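## Task

Put the plates of plate hotel H1 into the slots the manifest assigns: M90 in slot 1, M60 in slot 2, M66 in slot 3, slots 4 and 5 left empty, M09 in slot 6. Every plate has to be properly home in its slot with its ID label facing the front. A plate that stays in place only because the robot is holding it does not count. Finish by releasing everything and moving the gripper away.

## Robot and tools

Robot: a single four-axis SCARA-type plate mover (scara4). Its joints are lift (prismatic, 0.000 to 0.550 m), shoulder (-2.000 to 2.000 rad), elbow (-2.800 to 2.800 rad) and wrist yaw (-12.566 to 12.566 rad), plus a two-finger gripper. The gripper always stays level; it can only translate and rotate about vertical. Keep the elbow angle at least 0.4 rad away from 0, or the arm may fold and fault.

Frames: the scene frame has its origin on the table top right under the arm base, +z up, and +y to the left when facing along +x. The gripper frame has its fingers pointing along +x and closing along y. The controlled point, end_effector_position, sits midway between the two rubber pads, about 2 to 3 cm behind the fingertips.

Scene layout: plate hotel H1 has 6 shelves, numbered from slot 1 at the bottom. A plate counts as home when it rests flat on the two prongs of its shelf, short end toward the front, behind both front pins and inside the side pins. On each labelled plate, well A1 is at the labelled short end, in the corner farther from the labelled long side. To identify a plate, lay it flat in nest RD with well A1 at the nest's A1 corner; the fixed scanner beside the nest reads it once nothing blocks its view.

Tool execute_actions: argument actions is a list of action objects run one after another. Each action may have rows, steps and until. rows holds 1 to 15 rows, each applied for one control step of 1/30 s. A row is five numbers, each in [-1, 1], in this order: dx, dy, dz, rz, opening. The first four are an offset of the gripper target, expressed in the gripper's own axes, measured from the gripper pose at the start of that action (for the first action in a call, from the last pose a result reported). Each row is relative to that same start pose, not cumulative from the previous row. Scale: 1.0 equals 0.6 m for dx, dy, dz and 180 degrees for rz; positive rz turns from gripper +x toward +y. opening is absolute, not an offset: +1 fully open (0.140 m), -1 closed (pads still 0.066 m apart). Fully open to closed takes at least about 0.6 s. steps is an integer 1 to 450, at least the number of rows, default 15; after the last row the arm keeps heading for that row's target and the gripper holds its command, so allow enough steps for long moves. until stops the action early at the first step where all conditions hold, e.g. {"scanner": {"code": "m60"}} or a comparison like {"scanner": {"reads": [">=", 1]}}; numbers need a comparison (=, !=, <, <=, >, >=). It only reads devices and does not halt motion. An empty actions list just returns state and images. Any out-of-range value or unknown name rejects the whole call before motion.

Per control step the commanded pose is clipped to 70 mm and 16 degrees from the measured pose, then followed by damped inverse kinematics. Joints slow together and stop together on reversal; after a big move the arm may not have arrived yet, so send the remainder next time rather than relying on a hold.

Tool zoom_image: camera "cam_wrist" (the only camera, 504x504 fisheye on the hand) and region [x0, y0, x1, y1] in image pixels from the top-left, at most 504 by 504. Returns a closer view of the latest image.

Tool finished_scene: argument scene (integer 1 or 2). Ends that scene irreversibly after the last command has been held and reports whether the goal was met; it also gives the next task. Do not call it until the plates are placed and released.

Results: the state line gives end_effector_position (metres) and end_effector_quat_wxyz in the scene frame; the printout can be slightly off, more so at long reach. Joint positions lists lift (m), shoulder, elbow, wrist yaw (rad), then pad gap (m). grip_measured is the finger opening on the same -1..1 scale as commands (can be off by about 1 mm, constantly within a scene). Hand target is the pose the controller is currently driving toward. "pose unreachable" means the clearance check altered or blocked the command; the arm then soon stops until new rows arrive. Scanner fields: code (current ID in lower case, or no_read; never wrong) and reads (count of changes from no_read to an ID). MOTOR HOT appears from 85 °C; at 100 °C an OVER-TEMPERATURE FAULT brakes the arm until it cools. Camera calibration lines give K, distortion and T_world_to_cam for cam_wrist.

Gripping: to hold, command an opening below grip_measured; about 0.04 below holds firmly, less holds gently. Pads push up to roughly 18 N each; a quick close can squeeze harder.

Cautions: ramp moves in gradually (about 0.01 extra per row, i.e. 6 mm per step) so held plates are not shaken loose. Contact torque reaching a joint's load limit (lift 55.2 N, shoulder 8.28 N m, elbow 4.14 N m, wrist yaw 1.38 N m, including payload weight) triggers a 10 s stop and cancels the rest of the call. Holding loads heats the motors even while idle. Avoid drops, slips, slamming, hard collisions and strong pushes, and never let anything fall off the table, which ends the scene. Occasional brief disturbances may tug a held part or nudge loose items. The robot holds its last command while you deliberate.

Each tool is called after "Emit:" as name([rows], argument=value, ...), one row to a line, values as JSON.

## Session

Emit:
execute_actions(actions=[])

Scene clock: 0.00 s.
end_effector_position=(+0.6736, -0.0325, +0.1143) grip_measured=+1.00 end_effector_quat_wxyz=(+0.984, +0.000, +0.000, +0.179)
Joint positions: [ 0.109  0.471  1.614 -1.725  0.14 ]
Hand target: +0.674, -0.032, +0.114; +0.984, +0.000, +0.000, +0.179
scanner: code=no_read reads=0

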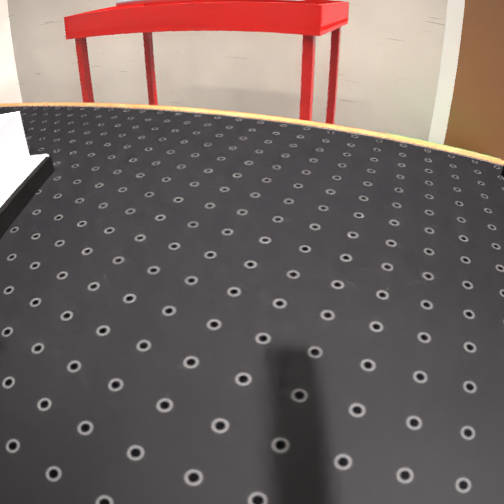

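Emit:
execute_actions([
  {"rows": [[-0.1,0,0.3,0.3,1]], "steps": 60},
])

Scene clock: 2.40 s.
end_effector_position=(+0.6173, -0.0536, +0.2944) grip_measured=+1.00 end_effector_quat_wxyz=(+0.795, +0.000, +0.000, +0.606)
Joint positions: [ 0.289  0.056  2.066 -0.819  0.14 ]
Hand target: +0.617, -0.054, +0.294; +0.795, +0.000, +0.000, +0.606
Off the commanded pose: 0.000 m, 0 deg.
scanner: code=no_read reads=0
camera_calibration (this result's frames):
cam_wrist: T_world_to_cam=[[0.964192, -0.265205, -0.000443088, -0.59977], [-0.160019, -0.58044, -0.798426, 0.28967], [0.211489, 0.769907, -0.602093, 0.18346], [0, 0, 0, 1]] pos_world=[0.585847, -0.132173, 0.341474]

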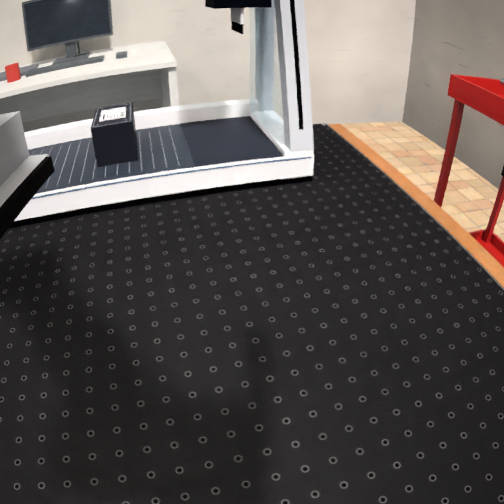

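Emit:
execute_actions([
  {"rows": [[0,0,0,-0.7,1]], "steps": 60},
])

Scene clock: 4.90 s.
end_effector_position=(+0.6175, -0.0535, +0.2944) grip_measured=+1.00 end_effector_quat_wxyz=(+0.901, +0.000, +0.000, -0.433)
Joint positions: [ 0.289  0.886  1.52  -3.301  0.14 ]
Hand target: +0.617, -0.054, +0.294; +0.901, +0.000, +0.000, -0.433
Off the commanded pose: 0.000 m, 0 deg.
scanner: code=no_read reads=0
camera_calibration (this result's frames):
cam_wrist: T_world_to_cam=[[-0.781006, -0.624524, -0.000443088, 0.458519], [-0.375745, 0.470459, -0.798426, 0.479227], [0.498845, -0.623408, -0.602093, -0.0686928], [0, 0, 0, 1]] pos_world=[0.57244, 0.0180762, 0.341471]

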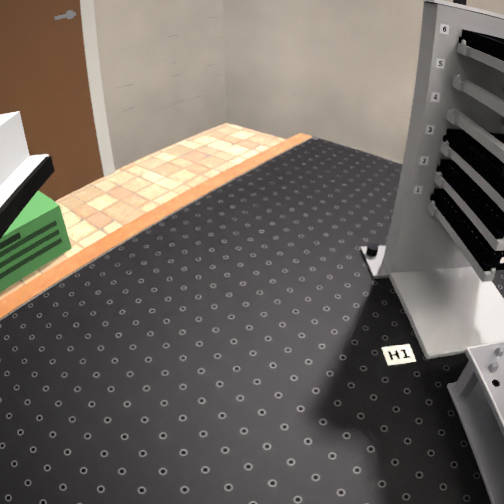

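Emit:
execute_actions([
  {"rows": [[0,0,0,-0.3,1]], "steps": 45},
])

Scene clock: 6.67 s.
end_effector_position=(+0.6175, -0.0537, +0.2944) grip_measured=+1.00 end_effector_quat_wxyz=(-0.607, -0.000, -0.000, +0.795)
Joint positions: [ 0.289  0.502  2.416 -4.755  0.14 ]
Hand target: +0.618, -0.054, +0.294; -0.607, -0.000, -0.000, +0.795
Off the commanded pose: 0.000 m, 0 deg.
scanner: code=no_read reads=0
camera_calibration (this result's frames):
cam_wrist: T_world_to_cam=[[-0.964329, 0.264708, -0.000443088, 0.619363], [0.15972, 0.580522, -0.798426, 0.154582], [-0.211092, -0.770016, -0.602093, 0.361732], [0, 0, 0, 1]] pos_world=[0.648938, 0.0248507, 0.341493]

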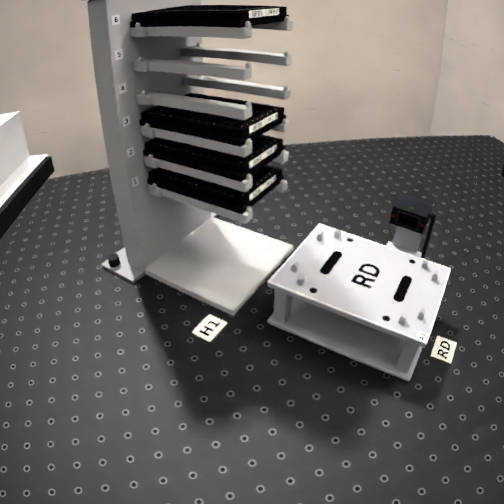

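Emit:
execute_actions([
  {"rows": [[0.15,0.1,0.2,0,1]], "steps": 45},
])

Scene clock: 13.13 s.
end_effector_position=(+0.6511, -0.1565, +0.4145) grip_measured=+1.00 end_effector_quat_wxyz=(+0.610, +0.000, +0.000, -0.793)
Joint positions: [ 0.409  0.116  2.8   -4.746  0.14 ]
Hand target: +0.651, -0.156, +0.414; +0.610, +0.000, +0.000, -0.793
Off the commanded pose: 0.001 m, 0 deg.
scanner: code=no_read reads=0
joint sent to its limit — the command would take joint 3 (elbow) past its upper limit, so that joint was sent only as far as its limit.
camera_calibration (this result's frames):
cam_wrist: T_world_to_cam=[[-0.966342, 0.257261, -0.000443088, 0.679173], [0.155237, 0.581737, -0.798426, 0.307845], [-0.205146, -0.771621, -0.602093, 0.357851], [0, 0, 0, 1]] pos_world=[0.681937, -0.0776841, 0.461552]

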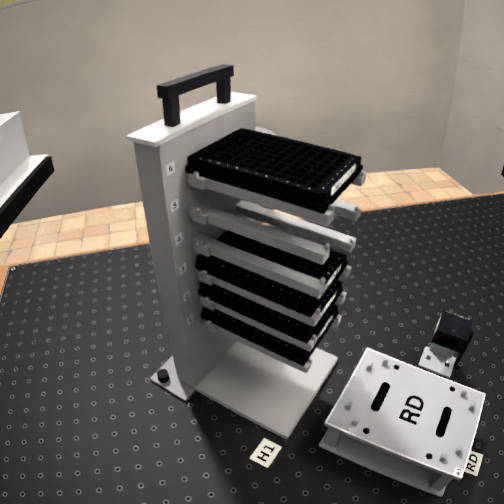

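Emit:
zoom_image(camera="cam_wrist", region=[280, 130, 400, 350])

Region (280, 130, 400, 350) of cam_wrist's 504x504 image, scaled by 2.291, with more detail than that image has; it fills the left 275 columns of this view, and the rest is white.

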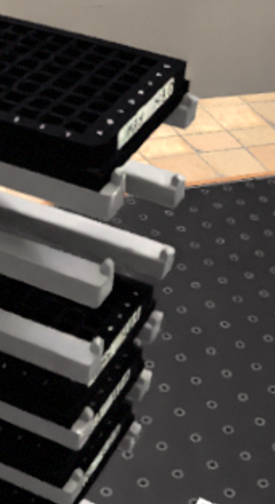

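Emit:
execute_actions([
  {"rows": [[0.197,-0.324,-0.27,0.316,1]], "steps": 60},
])

Scene clock: 20.00 s.
end_effector_position=(+0.4328, -0.2208, +0.2525) grip_measured=+1.00 end_effector_quat_wxyz=(+0.913, +0.000, +0.000, -0.407)
Joint positions: [ 0.247  0.378  0.781 -1.997  0.14 ]
Hand target: +0.433, -0.221, +0.252; +0.914, +0.000, +0.000, -0.407
Off the commanded pose: 0.000 m, 0 deg.
scanner: code=no_read reads=0
camera_calibration (this result's frames):
cam_wrist: T_world_to_cam=[[-0.743875, -0.668319, -0.000443088, 0.184031], [-0.402127, 0.448118, -0.798426, 0.461524], [0.533802, -0.593751, -0.602093, -0.114613], [0, 0, 0, 1]] pos_world=[0.383667, -0.151877, 0.299566]

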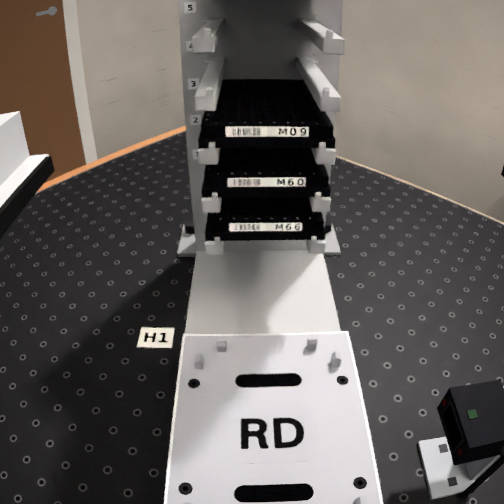

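Emit:
zoom_image(camera="cam_wrist", region=[160, 0, 380, 270])

Region (160, 0, 380, 270) of cam_wrist's 504x504 image, scaled by 1.867, with more detail than that image has; it fills the left 411 columns of this view, and the rest is white.

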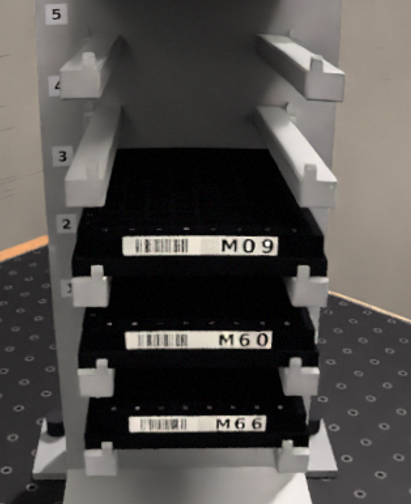

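Emit:
execute_actions([
  {"rows": [[0,0,-0.0775,0,1]], "steps": 20},
  {"rows": [[0.2,0,0,0,1]], "steps": 30},
])

Scene clock: 27.30 s.
end_effector_position=(+0.5131, -0.3100, +0.2059) grip_measured=+1.00 end_effector_quat_wxyz=(+0.914, +0.000, +0.000, -0.407)
Joint positions: [ 0.201  0.113  1.316 -2.267  0.14 ]
Hand target: +0.513, -0.310, +0.206; +0.914, +0.000, +0.000, -0.407
Off the commanded pose: 0.000 m, 0 deg.
scanner: code=no_read reads=0
camera_calibration (this result's frames):
cam_wrist: T_world_to_cam=[[-0.743612, -0.668611, -0.000443088, 0.18384], [-0.402303, 0.44796, -0.798426, 0.496671], [0.534035, -0.593541, -0.602093, -0.238521], [0, 0, 0, 1]] pos_world=[0.463897, -0.241143, 0.253025]

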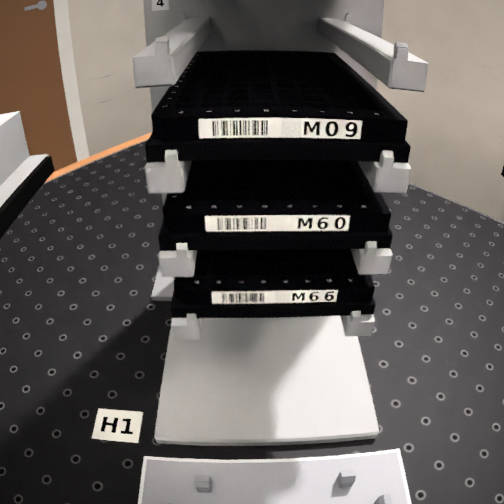

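Emit:
execute_actions([
  {"rows": [[0.155,0,0,0,1]], "steps": 30},
])

Scene clock: 29.53 s.
end_effector_position=(+0.5752, -0.3792, +0.2059) grip_measured=+1.00 end_effector_quat_wxyz=(+0.914, +0.000, +0.000, -0.407)
Joint positions: [ 0.201 -0.132  1.824 -2.529  0.14 ]
Hand target: +0.575, -0.379, +0.206; +0.914, +0.000, +0.000, -0.407
Off the commanded pose: 0.000 m, 0 deg.
scanner: code=no_read reads=0
camera_calibration (this result's frames):
cam_wrist: T_world_to_cam=[[-0.743446, -0.668796, -0.000443088, 0.183664], [-0.402415, 0.44786, -0.798426, 0.552701], [0.534183, -0.593408, -0.602093, -0.3128], [0, 0, 0, 1]] pos_world=[0.526052, -0.310317, 0.253038]

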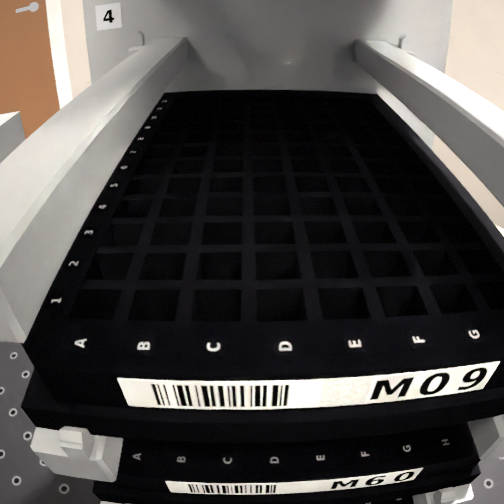

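Emit:
execute_actions([
  {"rows": [[0,0,0,0,0.2],[0,0,0,0,-0.3]], "steps": 20},
  {"rows": [[0,0,0,0,-0.52]], "steps": 15},
])

Scene clock: 31.43 s.
end_effector_position=(+0.5755, -0.3789, +0.2063) grip_measured=-0.51 end_effector_quat_wxyz=(+0.914, +0.000, +0.000, -0.406)
Joint positions: [ 0.201 -0.132  1.824 -2.528  0.084]
Hand target: +0.575, -0.379, +0.206; +0.914, +0.000, +0.000, -0.407
Off the commanded pose: 0.001 m, 0 deg.
scanner: code=no_read reads=0
camera_calibration (this result's frames):
cam_wrist: T_world_to_cam=[[-0.742274, -0.670096, -0.000443088, 0.182895], [-0.403198, 0.447155, -0.798426, 0.553193], [0.53522, -0.592472, -0.602093, -0.312842], [0, 0, 0, 1]] pos_world=[0.526244, -0.310157, 0.253405]

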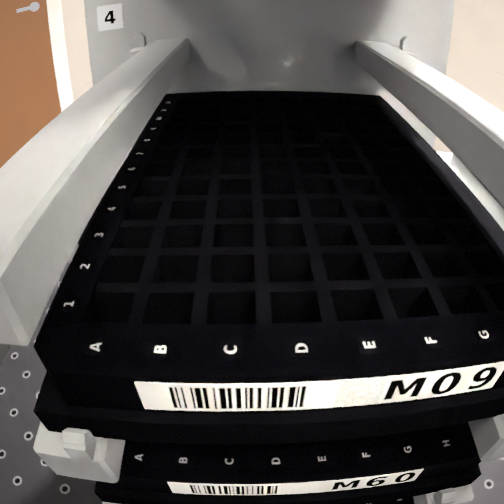

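Gap 0.084; grip a little further, then lift and retract.

Emit:
execute_actions([
  {"rows": [[0,0,0,0,-0.56]], "steps": 10},
  {"rows": [[0,0,0.005,0,-0.56],[0,0,0.01,0,-0.56],[0,0,0.015,0,-0.56]], "steps": 12},
])

Scene clock: 32.67 s.
end_effector_position=(+0.5756, -0.3788, +0.2156) grip_measured=-0.55 end_effector_quat_wxyz=(+0.914, +0.000, +0.000, -0.405)
Joint positions: [ 0.211 -0.132  1.824 -2.527  0.083]
Hand target: +0.576, -0.379, +0.216; +0.914, +0.000, +0.000, -0.406
Off the commanded pose: 0.000 m, 0 deg.
scanner: code=no_read reads=0
camera_calibration (this result's frames):
cam_wrist: T_world_to_cam=[[-0.741876, -0.670537, -0.000443088, 0.18262], [-0.403463, 0.446916, -0.798426, 0.560693], [0.535572, -0.592154, -0.602093, -0.307317], [0, 0, 0, 1]] pos_world=[0.52629, -0.310109, 0.262719]

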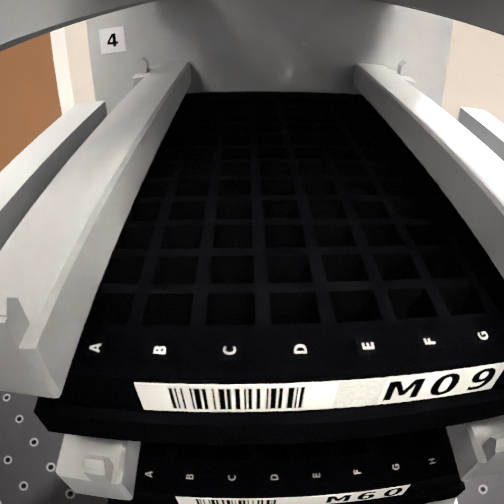

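Emit:
execute_actions([
  {"rows": [[-0.02,0,0,0,-0.6],[-0.04,0,0,0,-0.6],[-0.06,0,0,0,-0.6],[-0.08,0,0,0,-0.6],[-0.1,0,0,0,-0.6],[-0.12,0,0,0,-0.6],[-0.14,0,0,0,-0.6],[-0.16,0,0,0,-0.6],[-0.18,0,0,0,-0.6],[-0.2,0,0,0,-0.6],[-0.22,0,0,0,-0.6],[-0.24,0,0,0,-0.6],[-0.26,0,0,0,-0.6],[-0.27,0,0,0,-0.6]], "steps": 30},
])

Scene clock: 34.93 s.
end_effector_position=(+0.4669, -0.2587, +0.2156) grip_measured=-0.56 end_effector_quat_wxyz=(+0.914, +0.000, +0.000, -0.406)
Joint positions: [ 0.211  0.268  0.998 -2.101  0.082]
Hand target: +0.467, -0.259, +0.216; +0.914, +0.000, +0.000, -0.405
Off the commanded pose: 0.000 m, 0 deg.
scanner: code=no_read reads=0
camera_calibration (this result's frames):
cam_wrist: T_world_to_cam=[[-0.742139, -0.670246, -0.000443088, 0.182756], [-0.403288, 0.447074, -0.798426, 0.463073], [0.53534, -0.592364, -0.602093, -0.177917], [0, 0, 0, 1]] pos_world=[0.417628, -0.189928, 0.262687]

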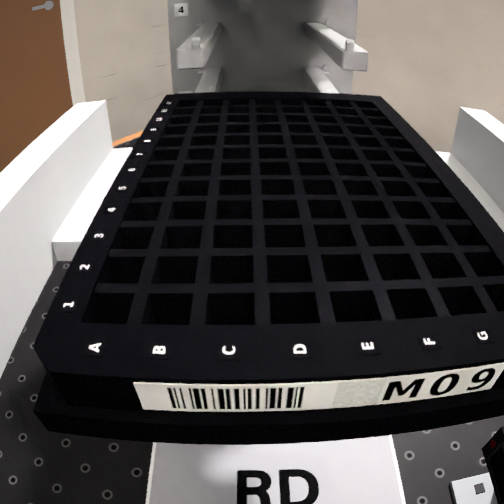

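Emit:
execute_actions([
  {"rows": [[0,0,0.02,0,-0.6],[0,0,0.04,0,-0.6],[0,0,0.0617,0,-0.6]], "steps": 15},
  {"rows": [[0.02,0,0,0,-0.6],[0.04,0,0,0,-0.6],[0.06,0,0,0,-0.6],[0.08,0,0,0,-0.6],[0.1,0,0,0,-0.6],[0.12,0,0,0,-0.6],[0.14,0,0,0,-0.6],[0.16,0,0,0,-0.6],[0.18,0,0,0,-0.6],[0.2,0,0,0,-0.6],[0.22,0,0,0,-0.6],[0.24,0,0,0,-0.6],[0.26,0,0,0,-0.6],[0.27,0,0,0,-0.6]], "steps": 30},
])

Scene clock: 37.70 s.
end_effector_position=(+0.5755, -0.3789, +0.2527) grip_measured=-0.56 end_effector_quat_wxyz=(+0.914, +0.000, +0.000, -0.406)
Joint positions: [ 0.248 -0.132  1.824 -2.527  0.082]
Hand target: +0.576, -0.379, +0.253; +0.914, +0.000, +0.000, -0.406
Off the commanded pose: 0.000 m, 0 deg.
scanner: code=no_read reads=0
camera_calibration (this result's frames):
cam_wrist: T_world_to_cam=[[-0.741955, -0.67045, -0.000443088, 0.182602], [-0.403411, 0.446963, -0.798426, 0.590246], [0.535503, -0.592217, -0.602093, -0.284978], [0, 0, 0, 1]] pos_world=[0.526201, -0.310162, 0.299765]

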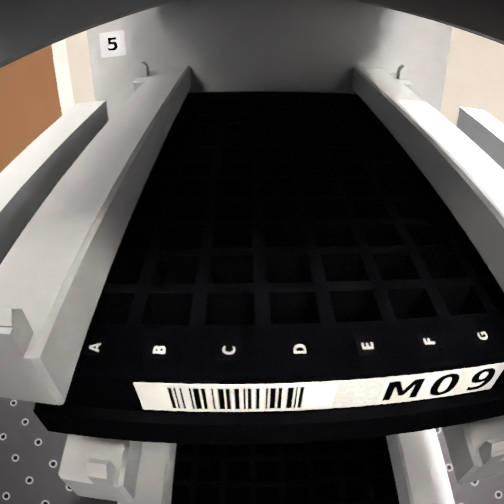

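Emit:
execute_actions([
  {"rows": [[0,0,-0.005,0,-0.6],[0,0,-0.01,0,-0.6],[0,0,-0.014,0,-0.6]], "steps": 15},
  {"rows": [[0,0,0,0,1]], "steps": 20},
  {"rows": [[-0.27,0,0,0,1]], "steps": 30},
  {"rows": [[0,0,-0.185,0,1]], "steps": 25},
])

Scene clock: 43.97 s.
end_effector_position=(+0.4669, -0.2587, +0.1331) grip_measured=+1.00 end_effector_quat_wxyz=(+0.914, +0.000, +0.000, -0.405)
Joint positions: [ 0.128  0.267  0.998 -2.1    0.14 ]
Hand target: +0.467, -0.259, +0.133; +0.914, +0.000, +0.000, -0.405
Off the commanded pose: 0.000 m, 0 deg.
scanner: code=no_read reads=0
camera_calibration (this result's frames):
cam_wrist: T_world_to_cam=[[-0.741873, -0.670541, -0.000443088, 0.182453], [-0.403466, 0.446914, -0.798426, 0.397253], [0.535575, -0.592151, -0.602093, -0.22762], [0, 0, 0, 1]] pos_world=[0.417542, -0.189981, 0.18021]

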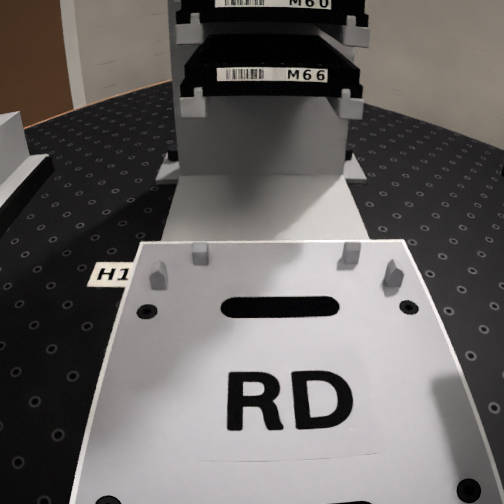

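Emit:
execute_actions([
  {"rows": [[0.27,0,-0.002,0,1]], "steps": 35},
  {"rows": [[0,0,0,0,0.2],[0,0,0,0,-0.3]], "steps": 20},
  {"rows": [[0,0,0,0,-0.6]], "steps": 20},
  {"rows": [[0,0,0.005,0,-0.6],[0,0,0.01,0,-0.6],[0,0,0.015,0,-0.6]], "steps": 12},
])

Scene clock: 47.73 s.
end_effector_position=(+0.5758, -0.3787, +0.1410) grip_measured=-0.48 end_effector_quat_wxyz=(+0.914, +0.000, +0.000, -0.405)
Joint positions: [ 0.136 -0.132  1.824 -2.525  0.085]
Hand target: +0.576, -0.379, +0.141; +0.914, +0.000, +0.000, -0.405
Off the commanded pose: 0.000 m, 0 deg.
scanner: code=no_read reads=0
camera_calibration (this result's frames):
cam_wrist: T_world_to_cam=[[-0.74067, -0.671869, -0.000443088, 0.181612], [-0.404266, 0.44619, -0.798426, 0.501304], [0.536635, -0.591191, -0.602093, -0.352476], [0, 0, 0, 1]] pos_world=[0.526326, -0.310038, 0.188111]

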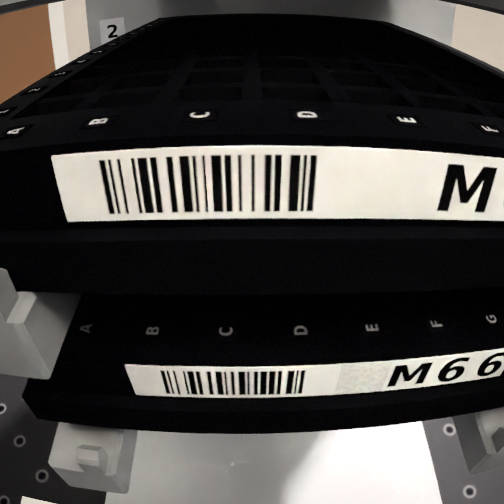

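Emit:
execute_actions([
  {"rows": [[-0.02,0,0,0,-0.6],[-0.04,0,0,0,-0.6],[-0.06,0,0,0,-0.6],[-0.08,0,0,0,-0.6],[-0.1,0,0,0,-0.6],[-0.12,0,0,0,-0.6],[-0.14,0,0,0,-0.6],[-0.16,0,0,0,-0.6],[-0.18,0,0,0,-0.6],[-0.2,0,0,0,-0.6],[-0.22,0,0,0,-0.6],[-0.24,0,0,0,-0.6],[-0.26,0,0,0,-0.6],[-0.27,0,0,0,-0.6]], "steps": 30},
])

Scene clock: 49.73 s.
end_effector_position=(+0.4669, -0.2587, +0.1410) grip_measured=-0.48 end_effector_quat_wxyz=(+0.914, +0.000, +0.000, -0.405)
Joint positions: [ 0.136  0.267  0.998 -2.098  0.085]
Hand target: +0.467, -0.259, +0.141; +0.914, +0.000, +0.000, -0.405
Off the commanded pose: 0.000 m, 0 deg.
scanner: code=no_read reads=0
camera_calibration (this result's frames):
cam_wrist: T_world_to_cam=[[-0.740932, -0.67158, -0.000443088, 0.181748], [-0.404092, 0.446348, -0.798426, 0.403685], [0.536405, -0.5914, -0.602093, -0.223077], [0, 0, 0, 1]] pos_world=[0.417448, -0.190053, 0.18808]

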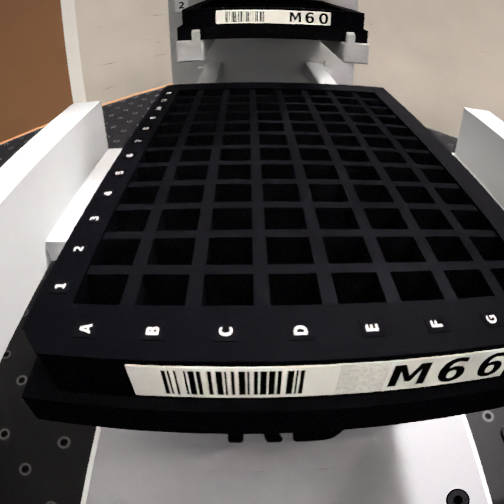

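Emit:
execute_actions([
  {"rows": [[0,0,0.03,0,-0.6],[0,0,0.06,0,-0.6],[0,0,0.09,0,-0.6],[0,0,0.116,0,-0.6]], "steps": 20},
])

Scene clock: 52.80 s.
end_effector_position=(+0.4669, -0.2587, +0.2106) grip_measured=-0.48 end_effector_quat_wxyz=(+0.914, +0.000, +0.000, -0.405)
Joint positions: [ 0.206  0.267  0.998 -2.098  0.085]
Hand target: +0.467, -0.259, +0.211; +0.914, +0.000, +0.000, -0.405
Off the commanded pose: 0.000 m, 0 deg.
scanner: code=no_read reads=0
camera_calibration (this result's frames):
cam_wrist: T_world_to_cam=[[-0.740895, -0.67162, -0.000443088, 0.181762], [-0.404116, 0.446326, -0.798426, 0.459309], [0.536437, -0.591371, -0.602093, -0.181163], [0, 0, 0, 1]] pos_world=[0.417463, -0.190061, 0.257728]

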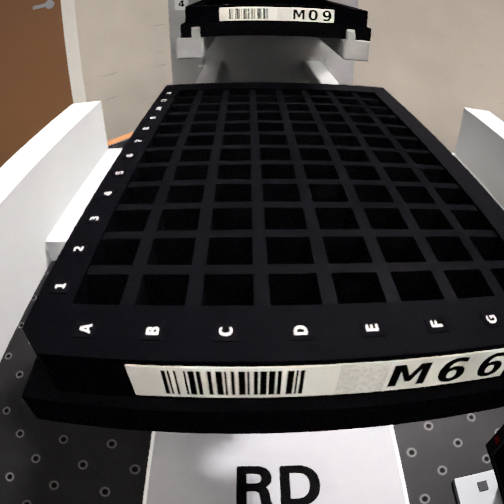

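Emit:
execute_actions([
  {"rows": [[0.02,0,0,0,-0.6],[0.04,0,0,0,-0.6],[0.06,0,0,0,-0.6],[0.08,0,0,0,-0.6],[0.1,0,0,0,-0.6],[0.12,0,0,0,-0.6],[0.14,0,0,0,-0.6],[0.16,0,0,0,-0.6],[0.18,0,0,0,-0.6],[0.2,0,0,0,-0.6],[0.22,0,0,0,-0.6],[0.24,0,0,0,-0.6],[0.26,0,0,0,-0.6],[0.27,0,0,0,-0.6]], "steps": 30},
  {"rows": [[0,0,-0.004,0,-0.6],[0,0,-0.008,0,-0.6],[0,0,-0.011,0,-0.6]], "steps": 15},
  {"rows": [[0,0,0,0,1]], "steps": 20},
])

Scene clock: 55.83 s.
end_effector_position=(+0.5757, -0.3787, +0.2040) grip_measured=+1.00 end_effector_quat_wxyz=(+0.915, +0.000, +0.000, -0.405)
Joint positions: [ 0.199 -0.132  1.824 -2.525  0.14 ]
Hand target: +0.576, -0.379, +0.204; +0.915, +0.000, +0.000, -0.405
Off the commanded pose: 0.000 m, 0 deg.
scanner: code=no_read reads=0
camera_calibration (this result's frames):
cam_wrist: T_world_to_cam=[[-0.740525, -0.672029, -0.000443088, 0.181458], [-0.404362, 0.446103, -0.798426, 0.551582], [0.536763, -0.591075, -0.602093, -0.314593], [0, 0, 0, 1]] pos_world=[0.526275, -0.310066, 0.251063]

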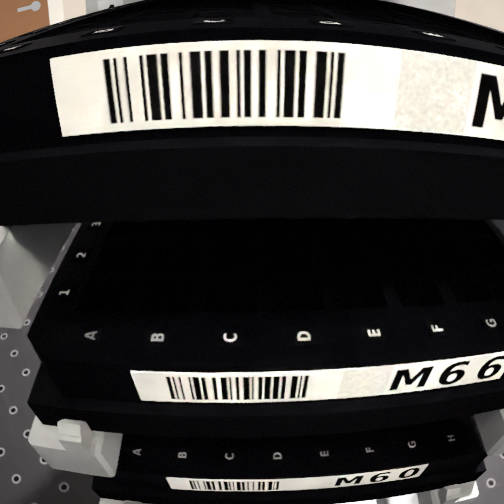

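Emit:
execute_actions([
  {"rows": [[-0.27,0,0,0,1]], "steps": 30},
  {"rows": [[0,0,0.187,0,1]], "steps": 25},
])

Scene clock: 58.30 s.
end_effector_position=(+0.4668, -0.2588, +0.3162) grip_measured=+1.00 end_effector_quat_wxyz=(+0.914, +0.000, +0.000, -0.405)
Joint positions: [ 0.311  0.266  0.998 -2.098  0.14 ]
Hand target: +0.467, -0.259, +0.316; +0.914, +0.000, +0.000, -0.405
Off the commanded pose: 0.000 m, 0 deg.
scanner: code=no_read reads=0
camera_calibration (this result's frames):
cam_wrist: T_world_to_cam=[[-0.740733, -0.671799, -0.000443088, 0.181615], [-0.404224, 0.446228, -0.798426, 0.543623], [0.53658, -0.591241, -0.602093, -0.117625], [0, 0, 0, 1]] pos_world=[0.417389, -0.190115, 0.363302]

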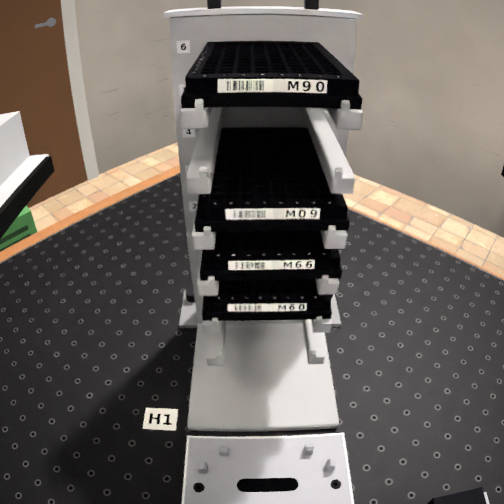

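Emit:
execute_actions([
  {"rows": [[0.27,0,-0.002,0,1]], "steps": 35},
  {"rows": [[0,0,0,0,0.2],[0,0,0,0,-0.3]], "steps": 20},
  {"rows": [[0,0,0,0,-0.6]], "steps": 20},
  {"rows": [[0,0,0.005,0,-0.6],[0,0,0.01,0,-0.6],[0,0,0.015,0,-0.6]], "steps": 12},
  {"rows": [[-0.02,0,0,0,-0.6],[-0.04,0,0,0,-0.6],[-0.06,0,0,0,-0.6],[-0.08,0,0,0,-0.6],[-0.1,0,0,0,-0.6],[-0.12,0,0,0,-0.6],[-0.14,0,0,0,-0.6],[-0.16,0,0,0,-0.6],[-0.18,0,0,0,-0.6],[-0.2,0,0,0,-0.6],[-0.22,0,0,0,-0.6],[-0.24,0,0,0,-0.6],[-0.26,0,0,0,-0.6],[-0.27,0,0,0,-0.6]], "steps": 30},
])

Scene clock: 63.87 s.
end_effector_position=(+0.4668, -0.2588, +0.3241) grip_measured=-0.56 end_effector_quat_wxyz=(+0.915, +0.000, +0.000, -0.404)
Joint positions: [ 0.319  0.266  0.998 -2.096  0.082]
Hand target: +0.467, -0.259, +0.324; +0.915, +0.000, +0.000, -0.404
Off the commanded pose: 0.000 m, 0 deg.
scanner: code=no_read reads=0
camera_calibration (this result's frames):
cam_wrist: T_world_to_cam=[[-0.740096, -0.672502, -0.000443088, 0.181097], [-0.404647, 0.445844, -0.798426, 0.55], [0.53714, -0.590732, -0.602093, -0.113011], [0, 0, 0, 1]] pos_world=[0.417288, -0.190186, 0.371172]

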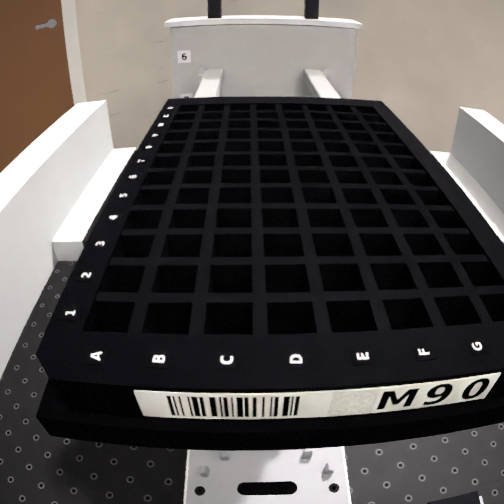

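Emit:
execute_actions([
  {"rows": [[0,0,-0.02,0,-0.6],[0,0,-0.04,0,-0.6],[0,0,-0.06,0,-0.6],[0,0,-0.08,0,-0.6],[0,0,-0.1,0,-0.6],[0,0,-0.12,0,-0.6],[0,0,-0.14,0,-0.6],[0,0,-0.16,0,-0.6],[0,0,-0.18,0,-0.6],[0,0,-0.2,0,-0.6],[0,0,-0.22,0,-0.6],[0,0,-0.24,0,-0.6],[0,0,-0.26,0,-0.6],[0,0,-0.28,0,-0.6],[0,0,-0.297,0,-0.6]], "steps": 30},
])

Scene clock: 66.47 s.
end_effector_position=(+0.4668, -0.2588, +0.1458) grip_measured=-0.56 end_effector_quat_wxyz=(+0.915, +0.000, +0.000, -0.404)
Joint positions: [ 0.141  0.266  0.998 -2.096  0.082]
Hand target: +0.467, -0.259, +0.146; +0.915, +0.000, +0.000, -0.404
Off the commanded pose: 0.000 m, 0 deg.
scanner: code=no_read reads=0
camera_calibration (this result's frames):
cam_wrist: T_world_to_cam=[[-0.740128, -0.672466, -0.000443088, 0.181031], [-0.404625, 0.445864, -0.798426, 0.407651], [0.537112, -0.590758, -0.602093, -0.220331], [0, 0, 0, 1]] pos_world=[0.417275, -0.190181, 0.1929]

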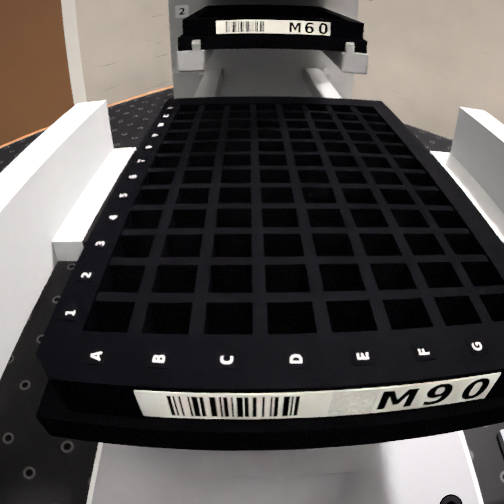

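Emit:
execute_actions([
  {"rows": [[0.02,0,0,0,-0.6],[0.04,0,0,0,-0.6],[0.06,0,0,0,-0.6],[0.08,0,0,0,-0.6],[0.1,0,0,0,-0.6],[0.12,0,0,0,-0.6],[0.14,0,0,0,-0.6],[0.16,0,0,0,-0.6],[0.18,0,0,0,-0.6],[0.2,0,0,0,-0.6],[0.22,0,0,0,-0.6],[0.24,0,0,0,-0.6],[0.26,0,0,0,-0.6],[0.27,0,0,0,-0.6]], "steps": 30},
  {"rows": [[0,0,-0.004,0,-0.6],[0,0,-0.008,0,-0.6],[0,0,-0.012,0,-0.6]], "steps": 15},
  {"rows": [[0,0,0,0,1]], "steps": 20},
  {"rows": [[-0.27,0,0,0,1]], "steps": 30},
  {"rows": [[0,0,0.175,0,1]], "steps": 25},
])

Scene clock: 71.87 s.
end_effector_position=(+0.4667, -0.2588, +0.2436) grip_measured=+1.00 end_effector_quat_wxyz=(+0.915, +0.000, +0.000, -0.404)
Joint positions: [ 0.239  0.265  0.998 -2.095  0.14 ]
Hand target: +0.467, -0.259, +0.244; +0.915, +0.000, +0.000, -0.404
Off the commanded pose: 0.000 m, 0 deg.
scanner: code=no_read reads=0
camera_calibration (this result's frames):
cam_wrist: T_world_to_cam=[[-0.739874, -0.672745, -0.000443088, 0.180821], [-0.404793, 0.445711, -0.798426, 0.485751], [0.537334, -0.590556, -0.602093, -0.161507], [0, 0, 0, 1]] pos_world=[0.417197, -0.190237, 0.290674]

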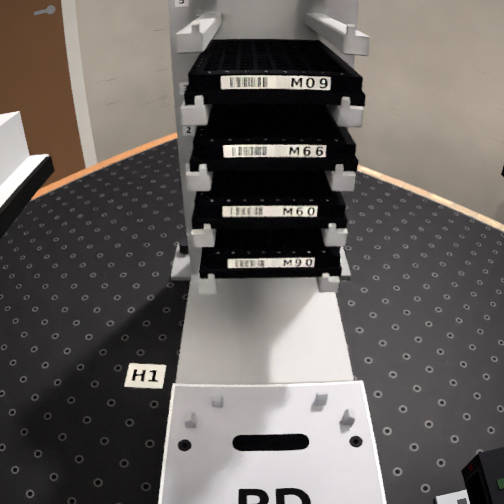

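Emit:
execute_actions([
  {"rows": [[0.27,0,-0.002,0,1]], "steps": 35},
  {"rows": [[0,0,0,0,0.2],[0,0,0,0,-0.3]], "steps": 20},
  {"rows": [[0,0,0,0,-0.6]], "steps": 20},
  {"rows": [[0,0,0.005,0,-0.6],[0,0,0.01,0,-0.6],[0,0,0.015,0,-0.6]], "steps": 12},
  {"rows": [[-0.02,0,0,0,-0.6],[-0.04,0,0,0,-0.6],[-0.06,0,0,0,-0.6],[-0.08,0,0,0,-0.6],[-0.1,0,0,0,-0.6],[-0.12,0,0,0,-0.6],[-0.14,0,0,0,-0.6],[-0.16,0,0,0,-0.6],[-0.18,0,0,0,-0.6],[-0.2,0,0,0,-0.6],[-0.22,0,0,0,-0.6],[-0.24,0,0,0,-0.6],[-0.26,0,0,0,-0.6],[-0.27,0,0,0,-0.6]], "steps": 30},
  {"rows": [[0,0,0.03,0,-0.6],[0,0,0.06,0,-0.6],[0,0,0.09,0,-0.6],[0,0,0.1213,0,-0.6]], "steps": 20},
])

Scene clock: 77.97 s.
end_effector_position=(+0.4667, -0.2589, +0.3243) grip_measured=-0.56 end_effector_quat_wxyz=(+0.915, +0.000, +0.000, -0.404)
Joint positions: [ 0.319  0.265  0.997 -2.095  0.082]
Hand target: +0.467, -0.259, +0.324; +0.915, +0.000, +0.000, -0.404
Off the commanded pose: 0.000 m, 0 deg.
scanner: code=no_read reads=0
camera_calibration (this result's frames):
cam_wrist: T_world_to_cam=[[-0.739924, -0.67269, -0.000443088, 0.180802], [-0.40476, 0.445741, -0.798426, 0.550166], [0.537291, -0.590595, -0.602093, -0.112897], [0, 0, 0, 1]] pos_world=[0.417124, -0.190284, 0.371372]

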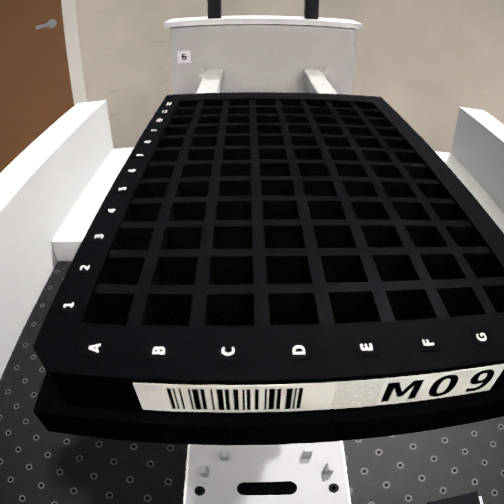

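Same height as the M90 exit. Insert, set down, release, retreat.

Emit:
execute_actions([
  {"rows": [[0.02,0,0,0,-0.6],[0.04,0,0,0,-0.6],[0.06,0,0,0,-0.6],[0.08,0,0,0,-0.6],[0.1,0,0,0,-0.6],[0.12,0,0,0,-0.6],[0.14,0,0,0,-0.6],[0.16,0,0,0,-0.6],[0.18,0,0,0,-0.6],[0.2,0,0,0,-0.6],[0.22,0,0,0,-0.6],[0.24,0,0,0,-0.6],[0.26,0,0,0,-0.6],[0.27,0,0,0,-0.6]], "steps": 30},
  {"rows": [[0,0,-0.004,0,-0.6],[0,0,-0.008,0,-0.6],[0,0,-0.013,0,-0.6]], "steps": 15},
  {"rows": [[0,0,0,0,1]], "steps": 20},
  {"rows": [[-0.3,0,0,0,1]], "steps": 30},
])

Scene clock: 82.27 s.
end_effector_position=(+0.4544, -0.2456, +0.3164) grip_measured=+1.00 end_effector_quat_wxyz=(+0.915, +0.000, +0.000, -0.404)
Joint positions: [ 0.311  0.303  0.919 -2.054  0.14 ]
Hand target: +0.455, -0.246, +0.316; +0.915, +0.000, +0.000, -0.404
Off the commanded pose: 0.000 m, 0 deg.
scanner: code=no_read reads=0
camera_calibration (this result's frames):
cam_wrist: T_world_to_cam=[[-0.740035, -0.672568, -0.000443088, 0.180769], [-0.404687, 0.445808, -0.798426, 0.532994], [0.537193, -0.590684, -0.602093, -0.103223], [0, 0, 0, 1]] pos_world=[0.404922, -0.177006, 0.363486]

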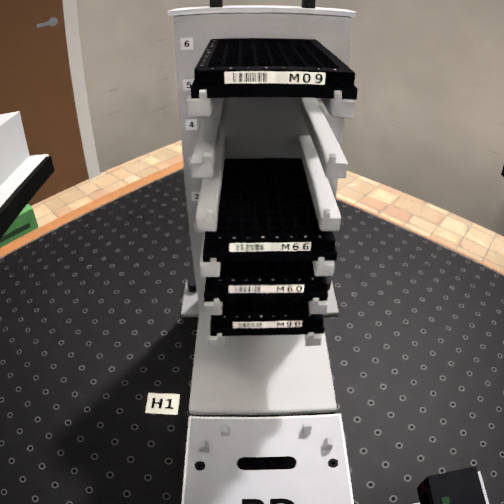

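Emit:
finished_scene(scene=1)

The scene is finished: the task was done.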